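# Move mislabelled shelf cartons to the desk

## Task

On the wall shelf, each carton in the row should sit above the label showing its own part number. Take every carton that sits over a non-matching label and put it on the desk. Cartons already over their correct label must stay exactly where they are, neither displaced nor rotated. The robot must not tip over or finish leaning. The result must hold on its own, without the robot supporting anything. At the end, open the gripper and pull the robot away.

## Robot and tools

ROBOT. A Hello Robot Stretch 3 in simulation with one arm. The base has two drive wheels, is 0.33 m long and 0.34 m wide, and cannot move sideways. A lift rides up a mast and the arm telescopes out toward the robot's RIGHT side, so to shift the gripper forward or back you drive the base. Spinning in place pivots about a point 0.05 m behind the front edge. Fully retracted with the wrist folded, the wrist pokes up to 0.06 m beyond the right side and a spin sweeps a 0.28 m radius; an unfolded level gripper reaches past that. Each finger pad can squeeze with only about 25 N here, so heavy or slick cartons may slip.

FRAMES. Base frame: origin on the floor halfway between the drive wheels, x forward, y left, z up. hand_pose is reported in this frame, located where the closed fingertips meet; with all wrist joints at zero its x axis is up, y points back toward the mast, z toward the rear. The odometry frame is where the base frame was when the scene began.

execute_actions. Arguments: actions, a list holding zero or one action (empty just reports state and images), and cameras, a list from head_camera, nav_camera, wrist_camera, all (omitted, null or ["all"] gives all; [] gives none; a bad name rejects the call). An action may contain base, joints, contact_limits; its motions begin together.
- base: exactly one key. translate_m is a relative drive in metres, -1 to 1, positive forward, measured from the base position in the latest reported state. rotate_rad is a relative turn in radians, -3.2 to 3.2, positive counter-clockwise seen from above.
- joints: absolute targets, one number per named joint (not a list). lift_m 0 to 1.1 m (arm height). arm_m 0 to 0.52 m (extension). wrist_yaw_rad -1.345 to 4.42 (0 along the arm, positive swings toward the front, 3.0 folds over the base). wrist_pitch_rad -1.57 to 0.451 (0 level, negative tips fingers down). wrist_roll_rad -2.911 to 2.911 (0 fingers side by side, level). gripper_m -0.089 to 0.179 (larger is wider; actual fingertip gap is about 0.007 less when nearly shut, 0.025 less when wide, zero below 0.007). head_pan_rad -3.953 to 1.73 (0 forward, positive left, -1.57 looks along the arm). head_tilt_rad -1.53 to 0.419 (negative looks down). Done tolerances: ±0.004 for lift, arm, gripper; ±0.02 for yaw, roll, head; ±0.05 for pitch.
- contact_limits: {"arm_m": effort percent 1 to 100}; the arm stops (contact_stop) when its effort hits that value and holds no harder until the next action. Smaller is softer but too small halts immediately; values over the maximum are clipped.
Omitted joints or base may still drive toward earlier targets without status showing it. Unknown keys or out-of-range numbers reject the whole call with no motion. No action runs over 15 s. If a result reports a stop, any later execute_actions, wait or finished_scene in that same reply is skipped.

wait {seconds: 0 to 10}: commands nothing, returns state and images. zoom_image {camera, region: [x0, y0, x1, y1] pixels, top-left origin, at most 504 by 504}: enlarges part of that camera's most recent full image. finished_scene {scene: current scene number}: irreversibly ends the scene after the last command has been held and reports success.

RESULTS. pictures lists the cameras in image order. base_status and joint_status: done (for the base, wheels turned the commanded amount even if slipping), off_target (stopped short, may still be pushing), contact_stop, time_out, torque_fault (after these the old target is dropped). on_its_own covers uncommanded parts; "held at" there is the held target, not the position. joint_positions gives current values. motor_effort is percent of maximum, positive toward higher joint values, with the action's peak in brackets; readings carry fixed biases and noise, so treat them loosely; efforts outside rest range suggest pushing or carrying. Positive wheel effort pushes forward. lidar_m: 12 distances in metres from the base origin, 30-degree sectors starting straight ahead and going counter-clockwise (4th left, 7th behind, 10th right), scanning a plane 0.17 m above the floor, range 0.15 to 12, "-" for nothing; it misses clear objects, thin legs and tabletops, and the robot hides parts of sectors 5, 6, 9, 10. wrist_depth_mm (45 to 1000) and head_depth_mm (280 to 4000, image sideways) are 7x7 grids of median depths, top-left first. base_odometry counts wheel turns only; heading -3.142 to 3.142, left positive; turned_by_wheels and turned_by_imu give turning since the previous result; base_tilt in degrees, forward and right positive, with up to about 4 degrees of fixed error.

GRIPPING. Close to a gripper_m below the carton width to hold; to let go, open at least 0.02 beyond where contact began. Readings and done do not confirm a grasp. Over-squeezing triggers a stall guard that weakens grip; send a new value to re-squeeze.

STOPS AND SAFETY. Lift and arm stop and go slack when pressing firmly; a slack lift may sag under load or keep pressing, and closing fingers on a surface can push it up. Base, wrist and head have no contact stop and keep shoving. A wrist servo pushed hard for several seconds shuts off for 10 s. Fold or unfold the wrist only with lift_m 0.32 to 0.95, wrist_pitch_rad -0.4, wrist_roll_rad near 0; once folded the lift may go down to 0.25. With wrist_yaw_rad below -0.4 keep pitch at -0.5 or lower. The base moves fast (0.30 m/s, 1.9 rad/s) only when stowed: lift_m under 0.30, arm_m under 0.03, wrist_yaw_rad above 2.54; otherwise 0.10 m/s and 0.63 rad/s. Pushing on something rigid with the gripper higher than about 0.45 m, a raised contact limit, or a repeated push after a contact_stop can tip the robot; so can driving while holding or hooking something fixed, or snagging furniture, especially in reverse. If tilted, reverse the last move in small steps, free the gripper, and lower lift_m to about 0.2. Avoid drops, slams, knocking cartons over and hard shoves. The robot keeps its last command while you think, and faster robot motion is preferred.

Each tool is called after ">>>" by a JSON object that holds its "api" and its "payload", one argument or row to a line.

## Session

>>> {"api": "execute_actions", "payload": {
  "actions": []
}}

Scene clock: 0.00 s.
base_odometry: x=+0.000 y=+0.000 heading=+0.000 (m, m, rad; odometry frame)
turned_by_wheels: +0.000 (rad since the last result)
turned_by_imu: +0.000 (rad since the last result)
base_tilt: forward=-0.5 right=+0.3 (deg)
lidar_m: 1.46 1.47 1.65 2.19 1.72 2.15 2.30 1.88 2.24 2.58 2.57 1.73
head_depth_mm: 1610 1616 1623 1621 1633 1631 1649 / 1558 1563 1560 1578 1566 1574 1586 / 1518 1507 1514 1516 1529 1536 1543 / 1471 1469 1474 1477 1478 1490 1480 / 1421 1429 1434 1431 1434 1446 1446 / 1386 1386 1390 1391 1400 1401 1400 / 1342 1349 1346 1347 1361 1365 1368
base_status: not commanded
joint_positions: lift_m=+0.593 arm_m=+0.000 wrist_yaw_rad=+3.132 wrist_pitch_rad=-0.429 wrist_roll_rad=+0.007 gripper_m=+0.037 head_pan_rad=+0.019 head_tilt_rad=-0.016
joint_status: not commanded
motor_effort: left_wheel=+1 right_wheel=+0 lift_m=+24 arm_m=+1 wrist_yaw_rad=+0 wrist_pitch_rad=+8 wrist_roll_rad=+0 gripper_m=+0 head_pan_rad=+0 head_tilt_rad=+1 (%)
hand_pose: x=-0.0190 y=+0.0783 z=+0.6035 quat_wxyz=(+0.155, +0.694, +0.147, +0.688) (m; base frame)
wrist_depth_mm: - - - - - - - / - - - - - - - / - - - - - - - / - - - - - - - / - - - - - - - / 870 868 877 877 - 852 887 / 750 742 751 778 744 754 745
pictures: head_camera (sideways: a quarter turn clockwise sets it upright), nav_camera (sideways: a quarter turn counterclockwise sets it upright), wrist_camera
Images, in order (width x height): head_camera 896x504, nav_camera 672x504, wrist_camera 644x364.

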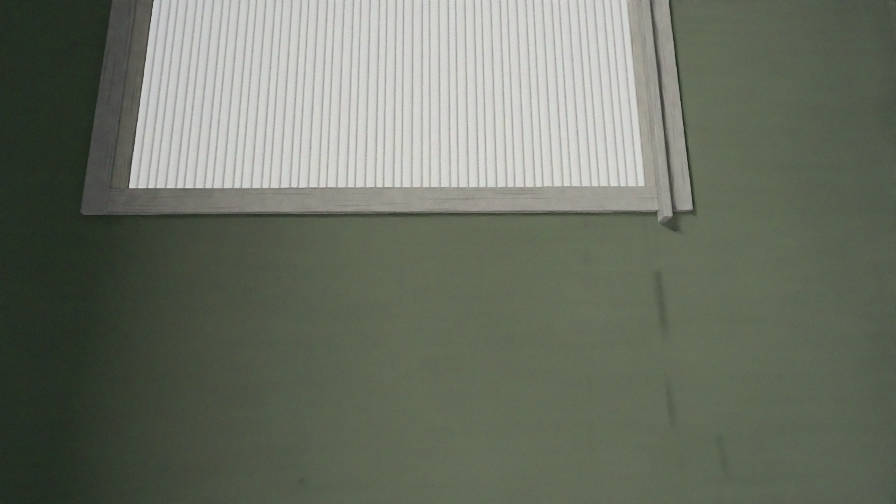

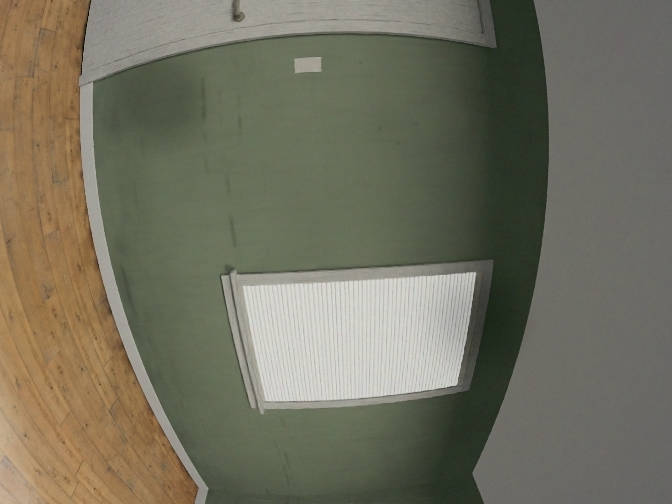

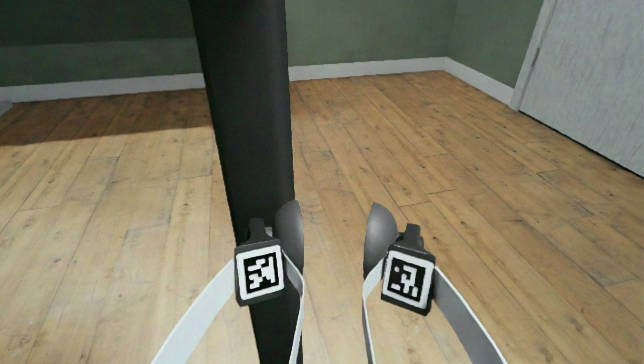

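>>> {"api": "execute_actions", "payload": {
  "actions": [
    {"base": {"rotate_rad": -1.33}, "joints": {"lift_m": 0.292, "head_pan_rad": 0.0, "head_tilt_rad": -0.25, "wrist_yaw_rad": 2.7}}
  ],
  "cameras": ["head_camera", "nav_camera"]
}}

Scene clock: 8.50 s.
base_odometry: x=+0.000 y=+0.000 heading=-1.330 (m, m, rad; odometry frame)
turned_by_wheels: -1.330 (rad since the last result)
turned_by_imu: -1.317 (rad since the last result)
base_tilt: forward=-0.5 right=+0.4 (deg)
lidar_m: 2.58 2.19 1.55 1.47 1.49 1.94 1.72 2.16 2.43 2.30 1.98 2.71
head_depth_mm: 2307 2430 2539 2489 2754 2134 1647 / 2296 2420 2506 2460 2730 2154 1644 / 2268 2407 2510 2453 2699 2131 1646 / 2288 2398 2481 2586 2719 2132 1651 / 2269 2381 2489 2601 2696 2162 1658 / 2264 2381 2460 2557 2667 2144 1643 / 2234 2340 2421 2550 2673 2149 1662
base_status: done
joint_positions: lift_m=+0.293 arm_m=+0.000 wrist_yaw_rad=+2.702 wrist_pitch_rad=-0.430 wrist_roll_rad=+0.007 gripper_m=+0.037 head_pan_rad=+0.007 head_tilt_rad=-0.247
joint_status: all done
motor_effort: left_wheel=+3(8) right_wheel=-4(8) lift_m=+12(21) arm_m=+1(0) wrist_yaw_rad=-3(4) wrist_pitch_rad=+8(8) wrist_roll_rad=+0(0) gripper_m=+0(0) head_pan_rad=-4(6) head_tilt_rad=-1(12) (%)
hand_pose: x=+0.0737 y=+0.0569 z=+0.3026 quat_wxyz=(+0.298, +0.709, -0.004, +0.639) (m; base frame)
wrist_depth_mm: - - - - - - - / - - - - - - - / - 926 956 982 943 966 976 / - 729 753 735 767 752 744 / - 593 614 600 648 616 605 / - 502 525 511 - 515 519 / 438 - - 451 446 449 444
pictures: head_camera (sideways: a quarter turn clockwise sets it upright), nav_camera (sideways: a quarter turn counterclockwise sets it upright)
Images, in order (width x height): head_camera 896x504, nav_camera 672x504.

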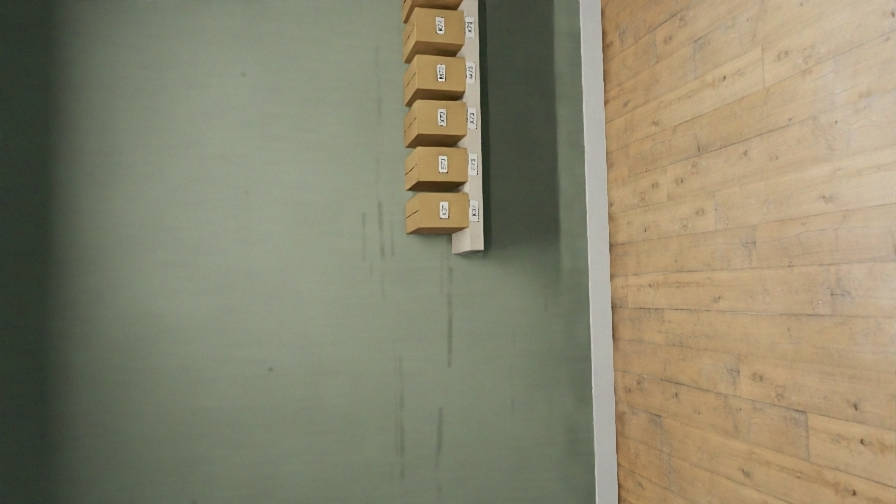

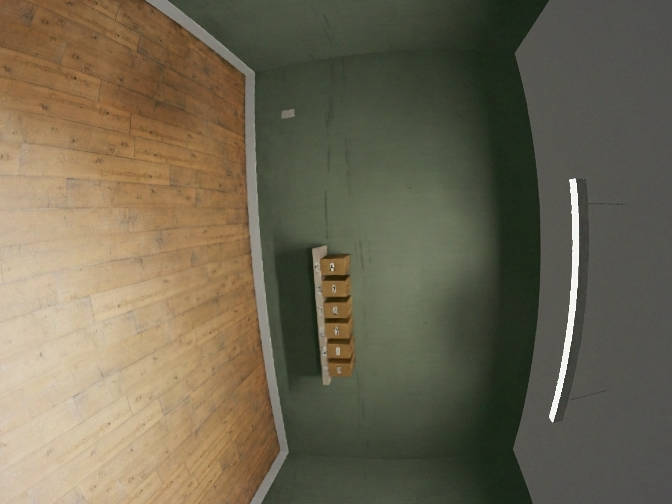

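>>> {"api": "zoom_image", "payload": {
  "camera": "head_camera",
  "region": [380, 0, 510, 130]
}}

>>> {"api": "zoom_image", "payload": {
  "camera": "head_camera",
  "region": [380, 95, 540, 255]
}}

Region (380, 0, 510, 130) of head_camera's 896x504 image, scaled by 3.877, with more detail than that image has.

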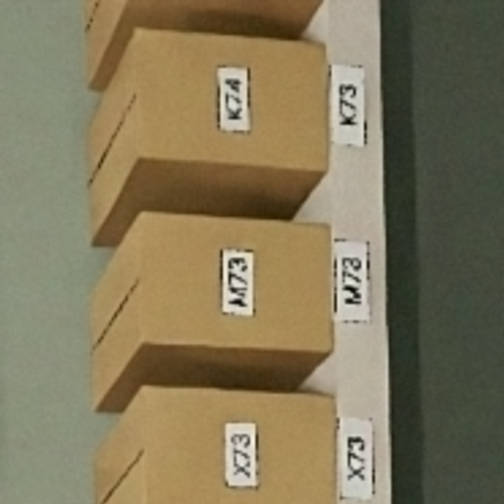

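Region (380, 95, 540, 255) of head_camera's 896x504 image, scaled by 3.150, with more detail than that image has.

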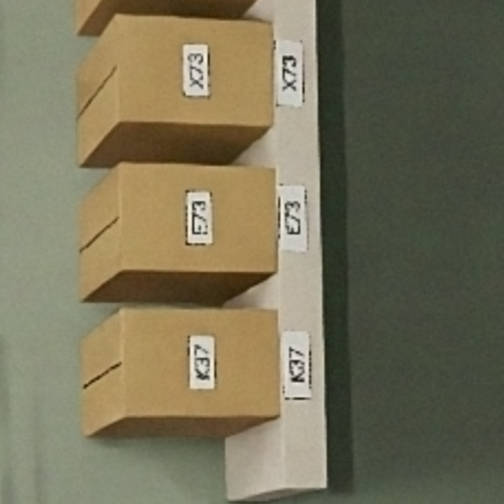

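>>> {"api": "execute_actions", "payload": {
  "actions": [
    {"base": {"rotate_rad": -0.404}, "joints": {"head_pan_rad": 0.2, "head_tilt_rad": -0.35}}
  ],
  "cameras": []
}}

>>> {"api": "execute_actions", "payload": {
  "actions": [
    {"base": {"translate_m": 1.0}, "joints": {"head_pan_rad": 0.32, "gripper_m": 0.12, "wrist_yaw_rad": 2.6}}
  ],
  "cameras": ["head_camera"]
}}

Scene clock: 25.70 s.
base_odometry: x=+0.000 y=+0.000 heading=-1.734 (m, m, rad; odometry frame)
turned_by_wheels: -0.404 (rad since the last result)
turned_by_imu: -0.399 (rad since the last result)
base_tilt: forward=-0.6 right=+0.4 (deg)
lidar_m: 2.63 2.58 1.95 1.50 1.48 1.54 2.23 1.72 2.15 2.34 1.98 2.24
head_depth_mm: 2517 2672 2854 3079 2523 1865 1487 / 2461 2605 2763 2987 2512 1871 1491 / 2383 2541 2612 2915 2530 1882 1493 / 2301 2460 2546 2789 2549 1884 1496 / 2254 2407 2488 2674 2550 1875 1496 / 2202 2327 2455 2633 2548 1886 1496 / 2141 2249 2389 2541 2569 1887 1503
base_status: done
joint_positions: lift_m=+0.293 arm_m=+0.000 wrist_yaw_rad=+2.701 wrist_pitch_rad=-0.430 wrist_roll_rad=+0.007 gripper_m=+0.037 head_pan_rad=+0.193 head_tilt_rad=-0.346
joint_status: all done
motor_effort: left_wheel=+3(10) right_wheel=-4(12) lift_m=+12(12) arm_m=+0(0) wrist_yaw_rad=-2(2) wrist_pitch_rad=+8(7) wrist_roll_rad=+0(0) gripper_m=+0(0) head_pan_rad=+3(19) head_tilt_rad=-1(7) (%)
hand_pose: x=+0.0737 y=+0.0569 z=+0.3026 quat_wxyz=(+0.298, +0.709, -0.004, +0.639) (m; base frame)
wrist_depth_mm: - - - - - - - / - - - - - - - / - 936 924 954 930 962 967 / - 730 737 730 733 741 756 / - 609 616 623 619 612 610 / - 506 532 513 - 513 511 / 439 - - 444 440 441 449
pictures: none
No camera images: the call's "cameras" was empty. Leave "cameras" out to get every camera's image.

Scene clock: 30.70 s.
base_odometry: x=-0.162 y=-0.987 heading=-1.734 (m, m, rad; odometry frame)
turned_by_wheels: +0.000 (rad since the last result)
turned_by_imu: +0.002 (rad since the last result)
base_tilt: forward=-0.6 right=+0.3 (deg)
lidar_m: 1.72 1.68 1.77 1.95 1.92 2.02 2.89 2.65 2.48 1.49 1.49 1.97
head_depth_mm: 1526 1614 1722 1797 2000 1875 1481 / 1499 1594 1698 1576 1949 1876 1500 / 1470 1561 1661 1558 1917 1879 1491 / 1446 1536 1643 1518 1863 1882 1489 / 1432 1509 1613 1598 1850 1864 1502 / 1409 1494 1580 1542 1810 1891 1496 / 1393 1468 1561 1634 1768 1846 1499
base_status: done
joint_positions: lift_m=+0.293 arm_m=+0.000 wrist_yaw_rad=+2.601 wrist_pitch_rad=-0.430 wrist_roll_rad=+0.007 gripper_m=+0.120 head_pan_rad=+0.313 head_tilt_rad=-0.347
joint_status: all done
motor_effort: left_wheel=+3(12) right_wheel=-3(7) lift_m=+12(12) arm_m=+0(0) wrist_yaw_rad=-2(4) wrist_pitch_rad=+8(8) wrist_roll_rad=+0(0) gripper_m=+1(100) head_pan_rad=+3(15) head_tilt_rad=-1(1) (%)
hand_pose: x=+0.0934 y=+0.0464 z=+0.3025 quat_wxyz=(+0.330, +0.708, -0.040, +0.623) (m; base frame)
wrist_depth_mm: - - - - - - - / - - - - - - - / 922 974 947 948 928 986 966 / 734 744 737 751 747 734 724 / 603 603 597 610 614 639 626 / 526 519 512 512 524 - 521 / - - 446 444 444 436 450
pictures: head_camera (sideways: a quarter turn clockwise sets it upright)
Images, in order (width x height): head_camera 896x504.

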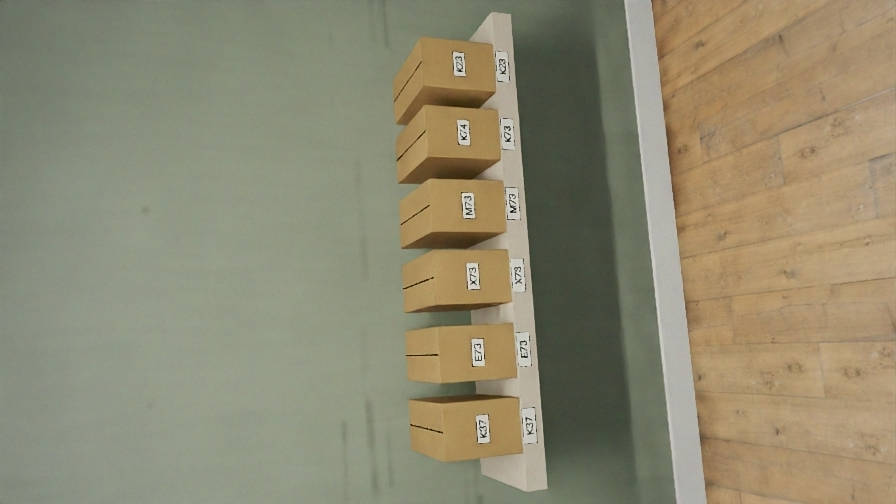

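>>> {"api": "zoom_image", "payload": {
  "camera": "head_camera",
  "region": [380, 20, 560, 200]
}}

>>> {"api": "zoom_image", "payload": {
  "camera": "head_camera",
  "region": [390, 160, 560, 330]
}}

>>> {"api": "zoom_image", "payload": {
  "camera": "head_camera",
  "region": [395, 310, 565, 480]
}}

Region (380, 20, 560, 200) of head_camera's 896x504 image, scaled by 2.800, with more detail than that image has.

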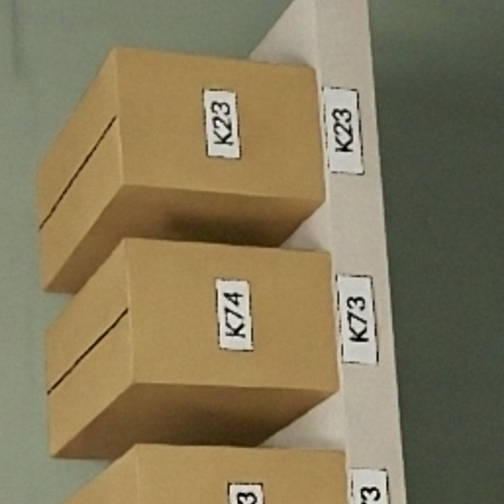

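Region (390, 160, 560, 330) of head_camera's 896x504 image, scaled by 2.965, with more detail than that image has.

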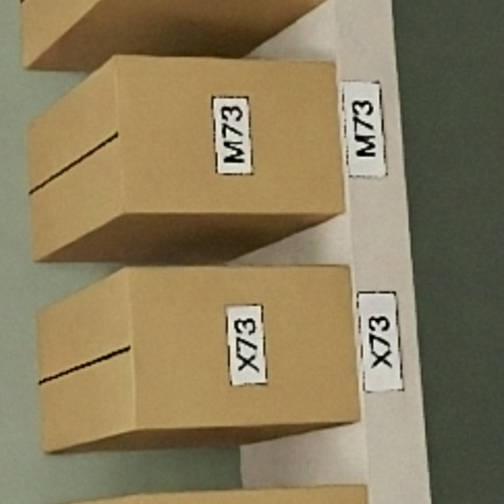

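Region (395, 310, 565, 480) of head_camera's 896x504 image, scaled by 2.965, with more detail than that image has.

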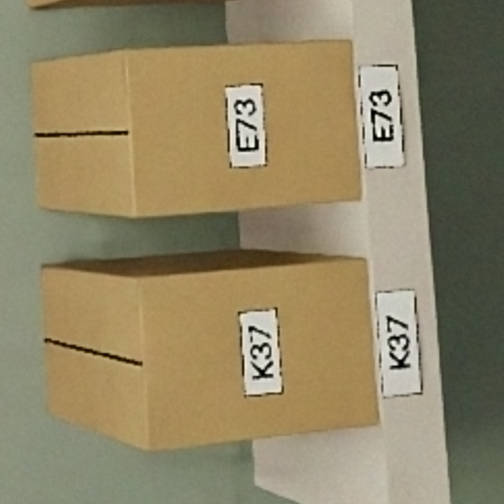

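>>> {"api": "execute_actions", "payload": {
  "actions": [
    {"base": {"translate_m": 0.985}, "joints": {"lift_m": 0.72, "wrist_yaw_rad": 0.0, "gripper_m": 0.15, "head_pan_rad": -1.57, "head_tilt_rad": -0.6}}
  ],
  "cameras": []
}}

Scene clock: 55.67 s.
base_odometry: x=-0.322 y=-1.959 heading=-1.733 (m, m, rad; odometry frame)
turned_by_wheels: +0.000 (rad since the last result)
turned_by_imu: +0.001 (rad since the last result)
base_tilt: forward=-0.5 right=+0.4 (deg)
lidar_m: 0.81 0.79 0.84 1.20 2.36 2.48 3.55 3.55 1.57 1.20 1.42 1.05
head_depth_mm: 1556 1742 1693 1763 1794 1477 1252 / 1491 1655 1698 1783 1747 1484 1227 / 1399 1572 1656 1569 1688 1482 1289 / 1341 1487 1603 1596 1705 1477 1280 / 1286 1405 1552 1750 1814 1477 1234 / 1228 1339 1473 1641 1763 1478 1260 / 1177 1283 1404 1553 1707 1483 1255
base_status: done
joint_positions: lift_m=+0.719 arm_m=+0.000 wrist_yaw_rad=+0.002 wrist_pitch_rad=-0.430 wrist_roll_rad=+0.007 gripper_m=+0.150 head_pan_rad=-1.563 head_tilt_rad=-0.593
joint_status: all done
motor_effort: left_wheel=+3(12) right_wheel=-3(8) lift_m=+33(39) arm_m=+0(0) wrist_yaw_rad=-2(5) wrist_pitch_rad=+8(8) wrist_roll_rad=+0(0) gripper_m=+1(100) head_pan_rad=-3(43) head_tilt_rad=-2(15) (%)
hand_pose: x=-0.0211 y=-0.3675 z=+0.7294 quat_wxyz=(+0.689, +0.151, -0.693, -0.151) (m; base frame)
wrist_depth_mm: 920 984 - - - - - / 970 - - - - - - / - - - - - - - / - - - - - - - / - - - - - - - / - - - - - - - / 877 889 901 902 857 869 893
pictures: none
No camera images: the call's "cameras" was empty. Leave "cameras" out to get every camera's image.

>>> {"api": "execute_actions", "payload": {
  "actions": [
    {"base": {"rotate_rad": 2.03}, "joints": {"lift_m": 1.02, "wrist_pitch_rad": -1.25, "arm_m": 0.23}}
  ],
  "cameras": ["wrist_camera"]
}}

Scene clock: 62.50 s.
base_odometry: x=-0.322 y=-1.959 heading=+0.296 (m, m, rad; odometry frame)
turned_by_wheels: +2.030 (rad since the last result)
turned_by_imu: +2.010 (rad since the last result)
base_tilt: forward=-0.6 right=+0.3 (deg)
lidar_m: 2.34 2.44 3.34 3.55 1.58 1.20 1.42 1.11 0.81 0.79 0.82 1.14
head_depth_mm: 644 - 785 806 687 1201 1248 / 646 - - 841 717 1198 1254 / 645 - - 811 689 1198 1256 / 647 702 781 848 831 1203 1255 / 647 712 792 813 698 1209 1259 / 647 714 793 849 706 1207 1257 / 647 714 796 814 697 1200 1261
base_status: done
joint_positions: lift_m=+1.019 arm_m=+0.230 wrist_yaw_rad=+0.000 wrist_pitch_rad=-1.250 wrist_roll_rad=+0.007 gripper_m=+0.150 head_pan_rad=-1.563 head_tilt_rad=-0.593
joint_status: all done
motor_effort: left_wheel=-2(5) right_wheel=+3(9) lift_m=+33(35) arm_m=+3(5) wrist_yaw_rad=+0(2) wrist_pitch_rad=+0(8) wrist_roll_rad=+0(0) gripper_m=+0(1) head_pan_rad=-3(4) head_tilt_rad=-2(2) (%)
hand_pose: x=-0.0216 y=-0.4325 z=+0.9074 quat_wxyz=(+0.571, +0.413, -0.575, -0.416) (m; base frame)
wrist_depth_mm: 265 258 257 322 251 269 248 / 271 254 250 338 247 271 241 / 389 364 335 401 303 316 278 / - - - - - - - / - - - - - - - / - - - - - - - / - - - - - - 994
pictures: wrist_camera
Images, in order (width x height): wrist_camera 644x364.

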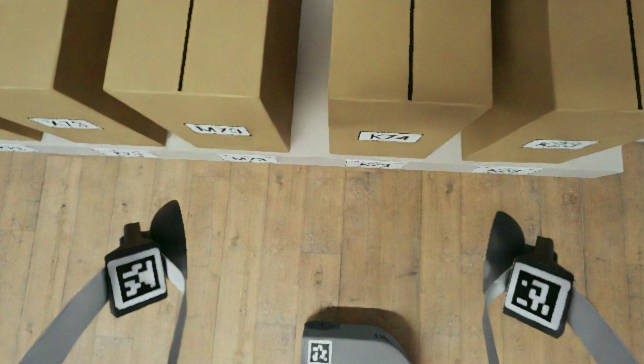

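>>> {"api": "execute_actions", "payload": {
  "actions": [
    {"base": {"translate_m": -0.056}, "joints": {"lift_m": 0.99, "arm_m": 0.462}}
  ],
  "cameras": ["head_camera", "wrist_camera"]
}}

Scene clock: 73.27 s.
base_odometry: x=-0.375 y=-1.975 heading=+0.296 (m, m, rad; odometry frame)
turned_by_wheels: +0.000 (rad since the last result)
turned_by_imu: +0.000 (rad since the last result)
base_tilt: forward=-0.5 right=+0.4 (deg)
lidar_m: 2.40 2.50 3.41 3.52 1.54 1.15 1.36 1.11 0.82 0.79 0.82 1.13
head_depth_mm: 645 690 - 857 693 1197 1250 / 645 - 791 807 695 1200 1253 / 645 - 792 847 701 1202 1251 / 646 707 786 810 688 1203 1254 / 647 710 792 845 822 788 1256 / 645 709 793 814 686 781 1256 / 646 713 792 850 720 781 1264
base_status: done
joint_positions: lift_m=+0.991 arm_m=+0.462 wrist_yaw_rad=+0.000 wrist_pitch_rad=-1.251 wrist_roll_rad=+0.007 gripper_m=+0.150 head_pan_rad=-1.563 head_tilt_rad=-0.593
joint_status: all done
motor_effort: left_wheel=-2(7) right_wheel=+4(8) lift_m=+12(31) arm_m=+4(3) wrist_yaw_rad=-1(1) wrist_pitch_rad=+1(1) wrist_roll_rad=+0(0) gripper_m=+1(1) head_pan_rad=-2(4) head_tilt_rad=-2(2) (%)
hand_pose: x=-0.0216 y=-0.6643 z=+0.8784 quat_wxyz=(+0.571, +0.413, -0.575, -0.416) (m; base frame)
wrist_depth_mm: 206 202 199 193 187 184 179 / 221 220 245 216 216 213 211 / 217 215 271 213 209 211 207 / 211 212 257 207 207 205 202 / 207 206 260 203 203 218 198 / 203 - 200 198 198 225 194 / 199 198 196 194 192 191 189
pictures: head_camera (sideways: a quarter turn clockwise sets it upright), wrist_camera
Images, in order (width x height): head_camera 896x504, wrist_camera 644x364.

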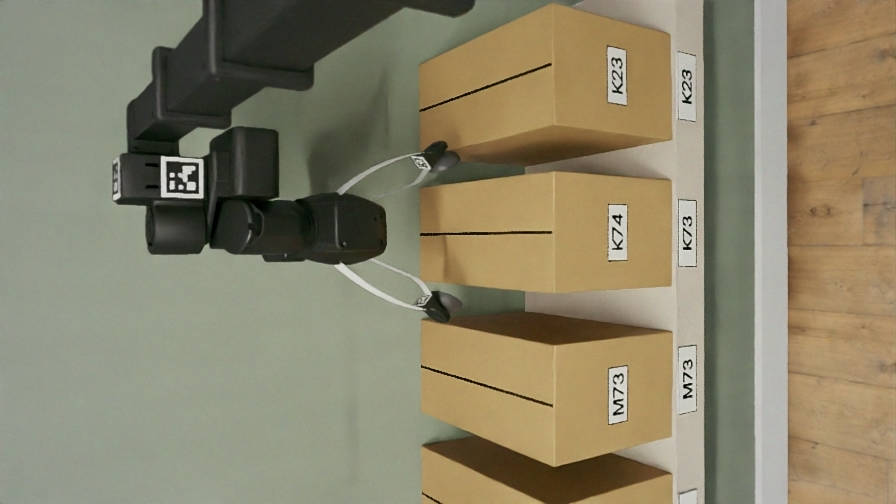

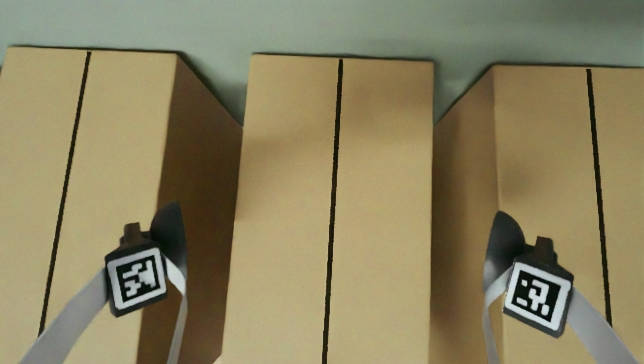

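>>> {"api": "execute_actions", "payload": {
  "actions": [
    {"base": {"translate_m": 0.005}, "joints": {"lift_m": 0.968, "wrist_yaw_rad": -0.013}}
  ],
  "cameras": ["head_camera", "wrist_camera"]
}}

Scene clock: 81.43 s.
base_odometry: x=-0.370 y=-1.974 heading=+0.296 (m, m, rad; odometry frame)
turned_by_wheels: +0.000 (rad since the last result)
turned_by_imu: +0.000 (rad since the last result)
base_tilt: forward=-0.5 right=+0.4 (deg)
lidar_m: 2.39 2.49 3.42 3.57 1.55 1.15 1.37 1.11 0.81 0.79 0.82 1.13
head_depth_mm: 645 701 - 806 687 1195 1249 / 644 690 806 807 694 1201 1252 / 645 687 803 844 701 1202 1249 / 647 702 793 807 689 1201 1254 / 646 713 793 847 782 1203 1254 / 646 711 793 814 689 781 1259 / 645 712 791 845 717 782 1258
base_status: done
joint_positions: lift_m=+0.969 arm_m=+0.462 wrist_yaw_rad=-0.011 wrist_pitch_rad=-1.251 wrist_roll_rad=+0.007 gripper_m=+0.150 head_pan_rad=-1.563 head_tilt_rad=-0.593
joint_status: all done
motor_effort: left_wheel=-2(3) right_wheel=+3(10) lift_m=+13(10) arm_m=+4(3) wrist_yaw_rad=-2(3) wrist_pitch_rad=+1(1) wrist_roll_rad=+0(0) gripper_m=+0(1) head_pan_rad=-4(3) head_tilt_rad=-2(2) (%)
hand_pose: x=-0.0223 y=-0.6643 z=+0.8564 quat_wxyz=(+0.569, +0.409, -0.577, -0.419) (m; base frame)
wrist_depth_mm: 202 199 196 194 189 185 181 / 198 199 234 193 192 203 188 / 194 193 242 189 187 202 184 / 189 190 247 184 184 202 181 / 184 184 183 182 180 227 177 / 182 - 180 177 176 234 174 / - 186 176 173 172 198 169
pictures: head_camera (sideways: a quarter turn clockwise sets it upright), wrist_camera
Images, in order (width x height): head_camera 896x504, wrist_camera 644x364.

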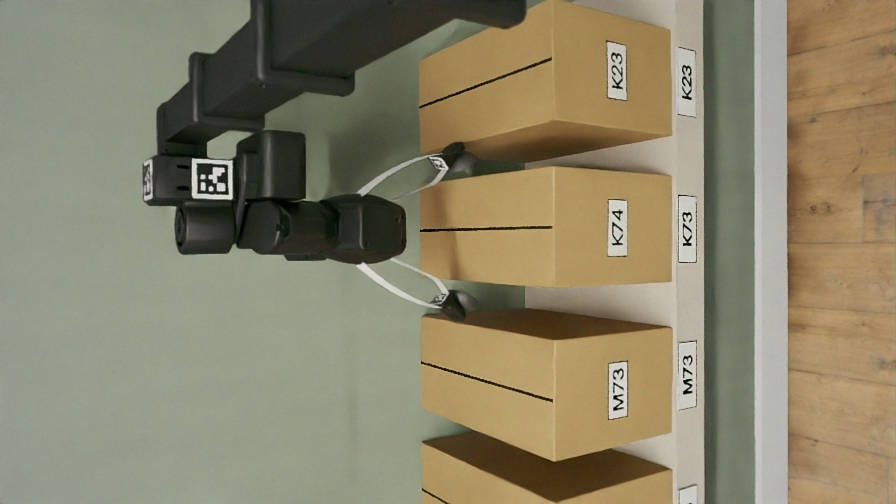

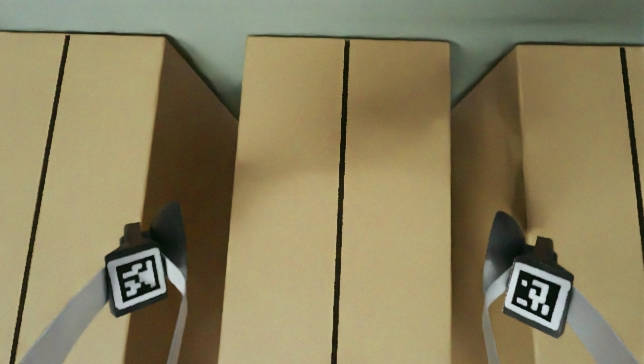

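>>> {"api": "zoom_image", "payload": {
  "camera": "head_camera",
  "region": [380, 115, 580, 350]
}}

Region (380, 115, 580, 350) of head_camera's 896x504 image, scaled by 2.145, with more detail than that image has; it fills the left 429 columns of this view, and the rest is white.

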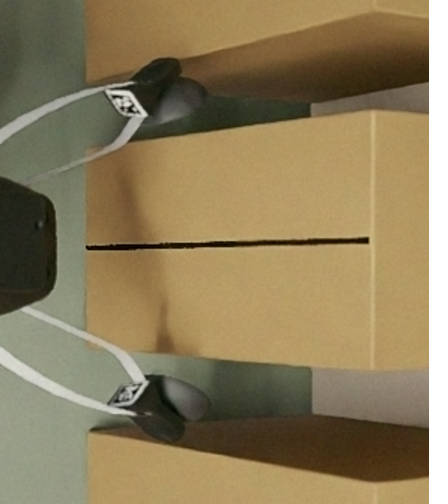

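>>> {"api": "execute_actions", "payload": {
  "actions": [
    {"joints": {"lift_m": 0.922}}
  ],
  "cameras": ["head_camera", "wrist_camera"]
}}

Scene clock: 88.83 s.
base_odometry: x=-0.370 y=-1.974 heading=+0.296 (m, m, rad; odometry frame)
turned_by_wheels: +0.000 (rad since the last result)
turned_by_imu: +0.000 (rad since the last result)
base_tilt: forward=-0.5 right=+0.4 (deg)
lidar_m: 2.39 2.49 3.41 3.54 1.54 1.15 1.37 1.10 0.81 0.79 0.82 1.14
head_depth_mm: 645 712 778 - 691 1200 1255 / 646 700 - 775 697 1198 1257 / 646 701 - 841 703 1202 1252 / 646 711 793 778 688 1200 1255 / 646 713 793 850 781 1201 1251 / 647 711 791 811 688 781 1256 / 647 712 794 849 717 783 1265
base_status: not commanded
joint_positions: lift_m=+0.923 arm_m=+0.462 wrist_yaw_rad=-0.011 wrist_pitch_rad=-1.251 wrist_roll_rad=+0.007 gripper_m=+0.150 head_pan_rad=-1.563 head_tilt_rad=-0.593
joint_status: all done
motor_effort: left_wheel=-3(2) right_wheel=+4(3) lift_m=+12(15) arm_m=+3(4) wrist_yaw_rad=-3(3) wrist_pitch_rad=+1(1) wrist_roll_rad=+0(0) gripper_m=+1(1) head_pan_rad=-3(3) head_tilt_rad=-2(2) (%)
hand_pose: x=-0.0223 y=-0.6643 z=+0.8104 quat_wxyz=(+0.569, +0.409, -0.577, -0.419) (m; base frame)
wrist_depth_mm: 152 173 151 149 148 170 145 / 148 176 147 145 143 176 142 / 145 178 144 142 140 175 139 / 142 179 140 139 137 175 136 / 139 160 136 136 135 150 133 / 137 - 134 132 132 131 130 / - 186 132 130 129 172 128
pictures: head_camera (sideways: a quarter turn clockwise sets it upright), wrist_camera
Images, in order (width x height): head_camera 896x504, wrist_camera 644x364.

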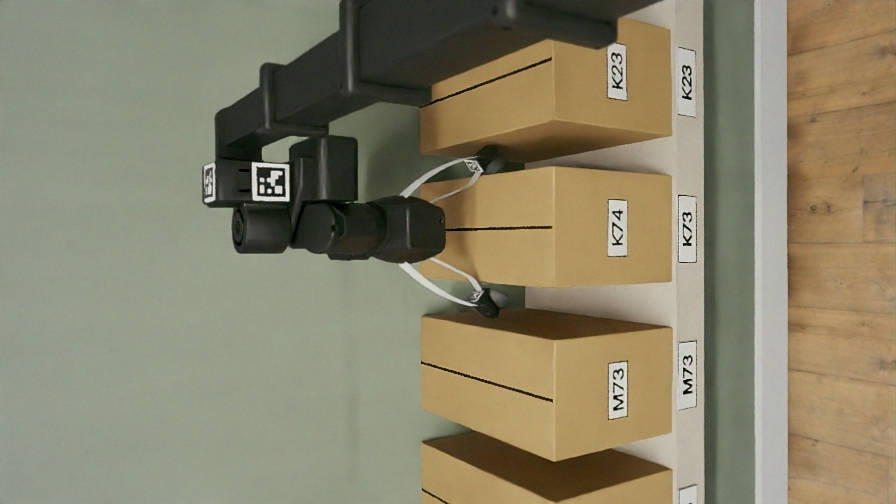

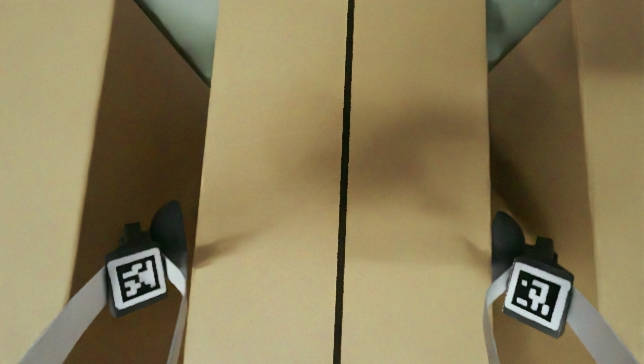

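>>> {"api": "execute_actions", "payload": {
  "actions": [
    {"joints": {"gripper_m": 0.113}}
  ],
  "cameras": ["wrist_camera"]
}}

Scene clock: 91.17 s.
base_odometry: x=-0.370 y=-1.974 heading=+0.296 (m, m, rad; odometry frame)
turned_by_wheels: +0.000 (rad since the last result)
turned_by_imu: +0.000 (rad since the last result)
base_tilt: forward=-0.5 right=+0.4 (deg)
lidar_m: 2.39 2.49 3.40 3.53 1.54 1.15 1.37 1.11 0.82 0.79 0.82 1.14
head_depth_mm: 645 710 778 - 691 1200 1254 / 647 701 - 776 694 1195 1257 / 645 700 - 841 702 1200 1258 / 645 714 791 779 684 1206 1256 / 645 712 794 846 782 1199 1253 / 645 713 790 813 690 782 1260 / 648 712 794 849 716 783 1257
base_status: not commanded
joint_positions: lift_m=+0.923 arm_m=+0.462 wrist_yaw_rad=-0.012 wrist_pitch_rad=-1.251 wrist_roll_rad=+0.007 gripper_m=+0.121 head_pan_rad=-1.563 head_tilt_rad=-0.593
joint_status: gripper_m off_target (ended at +0.121, target +0.113)
motor_effort: left_wheel=-2(2) right_wheel=+4(4) lift_m=+12(12) arm_m=+4(3) wrist_yaw_rad=-2(2) wrist_pitch_rad=+1(1) wrist_roll_rad=+0(0) gripper_m=-99(100) head_pan_rad=-4(4) head_tilt_rad=-2(2) (%)
hand_pose: x=-0.0223 y=-0.6642 z=+0.8104 quat_wxyz=(+0.569, +0.409, -0.577, -0.419) (m; base frame)
wrist_depth_mm: 152 174 150 148 147 169 145 / 149 175 147 144 144 176 142 / 144 177 143 142 140 176 139 / 142 180 139 138 137 174 136 / 139 166 136 135 134 163 133 / 138 - 133 132 132 - 130 / - 187 130 130 129 178 128
pictures: wrist_camera
Images, in order (width x height): wrist_camera 644x364.

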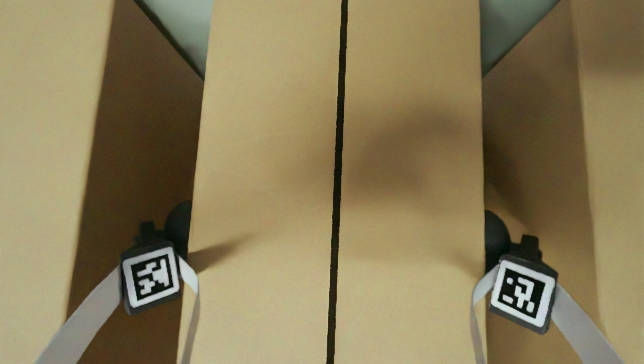

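>>> {"api": "execute_actions", "payload": {
  "actions": [
    {"joints": {"lift_m": 0.95}}
  ],
  "cameras": ["wrist_camera"]
}}

Scene clock: 93.37 s.
base_odometry: x=-0.370 y=-1.974 heading=+0.296 (m, m, rad; odometry frame)
turned_by_wheels: +0.000 (rad since the last result)
turned_by_imu: +0.000 (rad since the last result)
base_tilt: forward=-0.5 right=+0.3 (deg)
lidar_m: 2.39 2.50 3.39 3.52 1.55 1.15 1.37 1.10 0.82 0.79 0.82 1.14
head_depth_mm: 645 709 - 747 690 1195 1245 / 646 691 804 808 695 1199 1254 / 647 690 818 809 701 1198 1253 / 645 701 791 731 673 1200 1252 / 647 712 794 847 780 1197 1253 / 647 713 792 814 688 784 1256 / 646 711 795 849 718 784 1253
base_status: not commanded
joint_positions: lift_m=+0.949 arm_m=+0.462 wrist_yaw_rad=-0.012 wrist_pitch_rad=-1.253 wrist_roll_rad=+0.007 gripper_m=+0.114 head_pan_rad=-1.563 head_tilt_rad=-0.593
joint_status: all done
on_its_own: gripper_m moved -0.008 to your old target +0.113
motor_effort: left_wheel=-2(2) right_wheel=+4(4) lift_m=+34(33) arm_m=+4(4) wrist_yaw_rad=-1(2) wrist_pitch_rad=+2(2) wrist_roll_rad=+0(0) gripper_m=-33(33) head_pan_rad=-2(4) head_tilt_rad=-2(2) (%)
hand_pose: x=-0.0223 y=-0.6638 z=+0.8372 quat_wxyz=(+0.568, +0.410, -0.577, -0.420) (m; base frame)
wrist_depth_mm: 182 181 150 148 147 174 172 / 177 178 146 145 143 176 168 / 173 177 143 141 140 176 165 / 169 181 140 138 138 176 162 / 165 169 136 136 135 165 159 / 161 - 134 132 131 - 155 / - 186 130 129 129 178 152
pictures: wrist_camera
Images, in order (width x height): wrist_camera 644x364.

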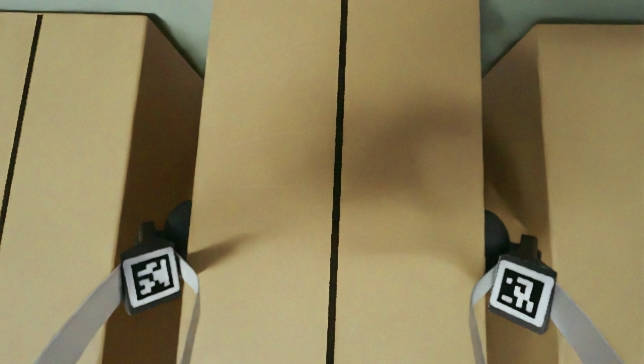

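>>> {"api": "execute_actions", "payload": {
  "actions": [
    {"joints": {"lift_m": 1.03, "arm_m": 0.17, "head_pan_rad": 1.45, "head_tilt_rad": -0.2}}
  ],
  "cameras": ["head_camera", "wrist_camera"]
}}

Scene clock: 99.20 s.
base_odometry: x=-0.370 y=-1.974 heading=+0.296 (m, m, rad; odometry frame)
turned_by_wheels: +0.000 (rad since the last result)
turned_by_imu: +0.000 (rad since the last result)
base_tilt: forward=-0.5 right=+0.3 (deg)
lidar_m: 2.39 2.50 3.43 3.54 1.55 1.15 1.37 1.11 0.82 0.79 0.82 1.13
head_depth_mm: 3213 3918 - - 3287 2256 1698 / 2993 3863 - - 3325 2253 1713 / 2784 3764 3964 - 3393 2268 1706 / 3008 3725 3949 - 3310 2276 1719 / 3025 3703 3847 3954 3308 2276 1712 / 3199 3625 3781 3865 3315 2269 1718 / 3316 3588 3765 3939 3343 2276 1715
base_status: not commanded
joint_positions: lift_m=+1.029 arm_m=+0.170 wrist_yaw_rad=-0.012 wrist_pitch_rad=-1.254 wrist_roll_rad=+0.007 gripper_m=+0.114 head_pan_rad=+1.443 head_tilt_rad=-0.211
joint_status: all done
motor_effort: left_wheel=-3(3) right_wheel=+4(4) lift_m=+34(35) arm_m=-3(1) wrist_yaw_rad=-2(2) wrist_pitch_rad=+2(3) wrist_roll_rad=+0(0) gripper_m=-33(33) head_pan_rad=+4(42) head_tilt_rad=+3(21) (%)
hand_pose: x=-0.0223 y=-0.3722 z=+0.9172 quat_wxyz=(+0.568, +0.410, -0.577, -0.420) (m; base frame)
wrist_depth_mm: 295 271 149 148 147 260 260 / 372 378 145 145 143 308 842 / - - 143 141 140 430 - / - - 139 138 137 - - / - - 137 135 134 - - / - - 133 132 131 - - / - - 131 130 129 - -
pictures: head_camera (sideways: a quarter turn clockwise sets it upright), wrist_camera
Images, in order (width x height): head_camera 896x504, wrist_camera 644x364.

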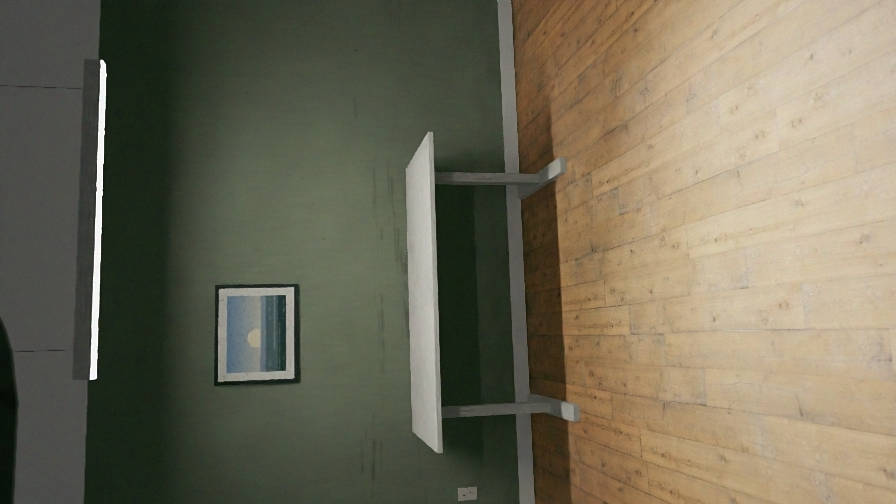

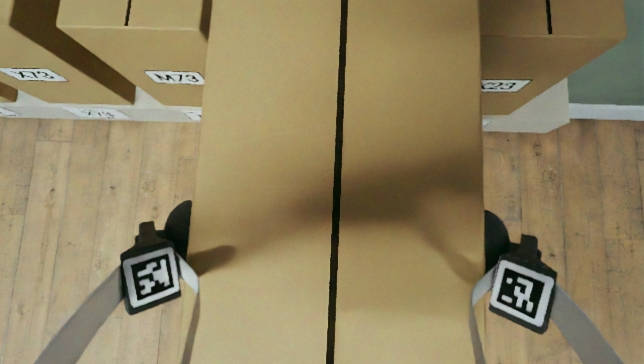

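>>> {"api": "execute_actions", "payload": {
  "actions": [
    {"base": {"rotate_rad": 1.56}, "joints": {"arm_m": 0.11, "head_pan_rad": 0.0, "head_tilt_rad": -0.4}}
  ],
  "cameras": []
}}

>>> {"api": "execute_actions", "payload": {
  "actions": [
    {"base": {"translate_m": 1.0}, "joints": {"head_pan_rad": -2.95, "head_tilt_rad": -0.3, "lift_m": 0.95}}
  ],
  "cameras": ["head_camera"]
}}

>>> {"api": "execute_actions", "payload": {
  "actions": [
    {"base": {"translate_m": 1.0}, "joints": {"head_pan_rad": 0.0, "head_tilt_rad": -0.4, "lift_m": 1.03}}
  ],
  "cameras": ["head_camera", "nav_camera"]
}}

Scene clock: 107.13 s.
base_odometry: x=-0.370 y=-1.974 heading=+1.856 (m, m, rad; odometry frame)
turned_by_wheels: +1.560 (rad since the last result)
turned_by_imu: +1.544 (rad since the last result)
base_tilt: forward=-0.5 right=+0.4 (deg)
lidar_m: 3.61 1.55 1.15 1.37 1.11 0.81 0.79 0.82 1.13 2.39 2.49 3.37
head_depth_mm: 3478 3658 3921 3393 2330 1772 1424 / 3397 3643 3798 3360 2319 1772 1431 / 3454 3695 3922 3379 2327 1780 1434 / 3399 3673 3929 3415 2359 1777 1435 / 3447 3628 3868 3397 2317 1779 1430 / 3434 3643 3916 3416 2340 1775 1441 / 3461 3670 3855 3421 2335 1785 1441
base_status: done
joint_positions: lift_m=+1.029 arm_m=+0.110 wrist_yaw_rad=-0.012 wrist_pitch_rad=-1.254 wrist_roll_rad=+0.007 gripper_m=+0.114 head_pan_rad=+0.007 head_tilt_rad=-0.395
joint_status: all done
motor_effort: left_wheel=-2(6) right_wheel=+4(8) lift_m=+34(34) arm_m=-3(3) wrist_yaw_rad=-1(1) wrist_pitch_rad=+3(3) wrist_roll_rad=+0(0) gripper_m=-32(32) head_pan_rad=-3(44) head_tilt_rad=-2(14) (%)
hand_pose: x=-0.0223 y=-0.3122 z=+0.9172 quat_wxyz=(+0.568, +0.410, -0.577, -0.420) (m; base frame)
wrist_depth_mm: - - 149 148 146 - 986 / - - 146 144 143 - 945 / - - 143 141 141 - 960 / - - 140 139 138 - 976 / - - 136 135 134 - 928 / - - 133 133 131 - 924 / - - 130 130 129 - 880
pictures: none
No camera images: the call's "cameras" was empty. Leave "cameras" out to get every camera's image.

Scene clock: 118.07 s.
base_odometry: x=-0.651 y=-1.014 heading=+1.856 (m, m, rad; odometry frame)
turned_by_wheels: +0.000 (rad since the last result)
turned_by_imu: +0.000 (rad since the last result)
base_tilt: forward=-0.5 right=+0.4 (deg)
lidar_m: 2.54 1.91 1.24 0.98 1.15 1.86 1.79 1.87 2.48 2.40 2.49 2.65
head_depth_mm: 1503 1583 1654 1662 1869 - - / 1527 1605 1689 1772 1903 1980 - / 1556 1642 1732 1663 1945 1960 1536 / 1585 1668 1762 1668 1989 1952 1549 / 1604 1698 1797 1698 2029 1968 1548 / 1643 1739 1846 1718 2077 1954 1545 / 1677 1770 1874 2017 2134 1977 1549
base_status: done
joint_positions: lift_m=+0.951 arm_m=+0.110 wrist_yaw_rad=-0.012 wrist_pitch_rad=-1.254 wrist_roll_rad=+0.007 gripper_m=+0.114 head_pan_rad=-2.943 head_tilt_rad=-0.310
joint_status: all done
motor_effort: left_wheel=-2(4) right_wheel=+4(9) lift_m=+13(27) arm_m=-2(3) wrist_yaw_rad=-2(2) wrist_pitch_rad=+2(2) wrist_roll_rad=+0(0) gripper_m=-32(32) head_pan_rad=-2(42) head_tilt_rad=+3(11) (%)
hand_pose: x=-0.0223 y=-0.3122 z=+0.8382 quat_wxyz=(+0.568, +0.410, -0.577, -0.420) (m; base frame)
wrist_depth_mm: - - 149 148 147 - - / - - 145 145 144 - - / - - 143 141 140 - - / - - 139 138 137 987 972 / - - 136 135 135 958 948 / 982 - 133 133 132 - 930 / 938 922 130 129 129 919 928
pictures: head_camera (sideways: a quarter turn clockwise sets it upright)
Images, in order (width x height): head_camera 896x504.

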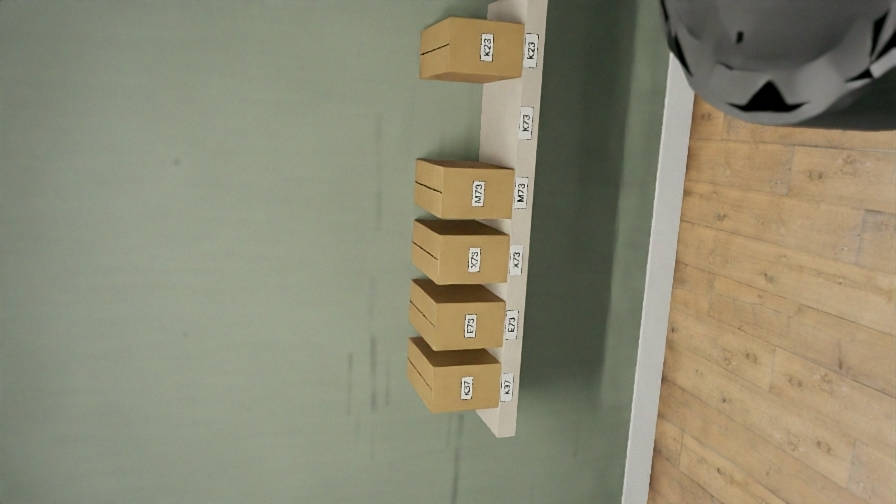

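Scene clock: 129.03 s.
base_odometry: x=-0.933 y=-0.054 heading=+1.856 (m, m, rad; odometry frame)
turned_by_wheels: +0.000 (rad since the last result)
turned_by_imu: +0.000 (rad since the last result)
base_tilt: forward=-0.5 right=+0.3 (deg)
lidar_m: 1.55 1.91 1.40 0.95 1.23 1.69 2.80 2.90 2.49 2.41 2.48 1.74
head_depth_mm: 1686 1802 1941 1520 2194 1773 1430 / 1683 1802 1936 1515 2199 1774 1440 / 1659 1797 1934 1528 2199 1774 1434 / 1661 1791 1923 1523 2200 1779 1434 / 1667 1780 1924 1529 2186 1775 1436 / 1679 1779 1921 1542 2090 1726 1435 / 1667 1790 1912 1635 2169 1786 1441
base_status: done
joint_positions: lift_m=+1.029 arm_m=+0.110 wrist_yaw_rad=-0.012 wrist_pitch_rad=-1.254 wrist_roll_rad=+0.007 gripper_m=+0.114 head_pan_rad=-0.007 head_tilt_rad=-0.395
joint_status: all done
motor_effort: left_wheel=-3(4) right_wheel=+4(10) lift_m=+34(32) arm_m=-3(2) wrist_yaw_rad=-1(1) wrist_pitch_rad=+3(3) wrist_roll_rad=+0(0) gripper_m=-32(33) head_pan_rad=+2(43) head_tilt_rad=-1(7) (%)
hand_pose: x=-0.0223 y=-0.3122 z=+0.9172 quat_wxyz=(+0.568, +0.410, -0.577, -0.420) (m; base frame)
wrist_depth_mm: - - 150 148 147 - - / - - 146 144 144 - - / - - 142 141 140 - - / - - 139 139 137 - - / - - 137 135 134 - - / - - 133 133 131 - - / - - 131 129 129 - -
pictures: head_camera (sideways: a quarter turn clockwise sets it upright), nav_camera (sideways: a quarter turn counterclockwise sets it upright)
Images, in order (width x height): head_camera 896x504, nav_camera 672x504.

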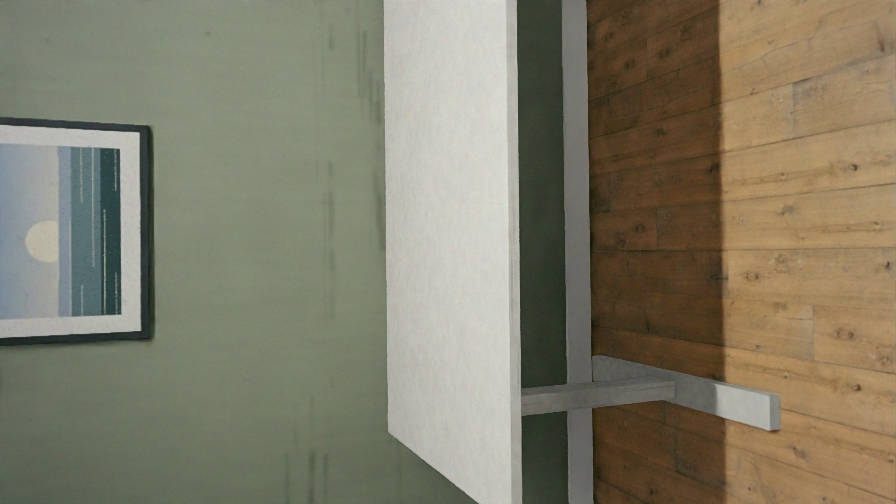

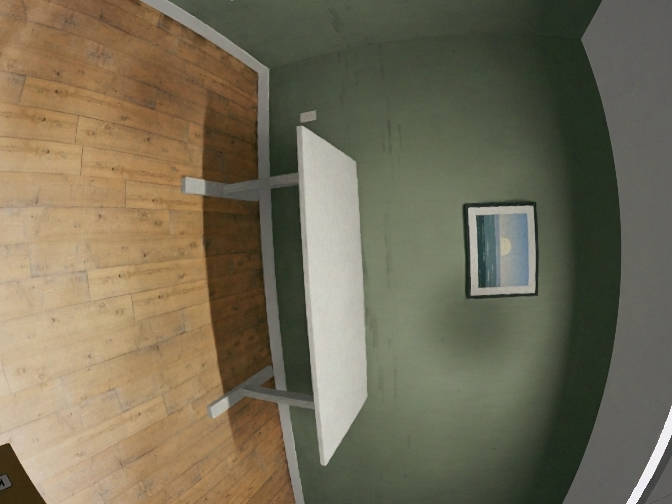

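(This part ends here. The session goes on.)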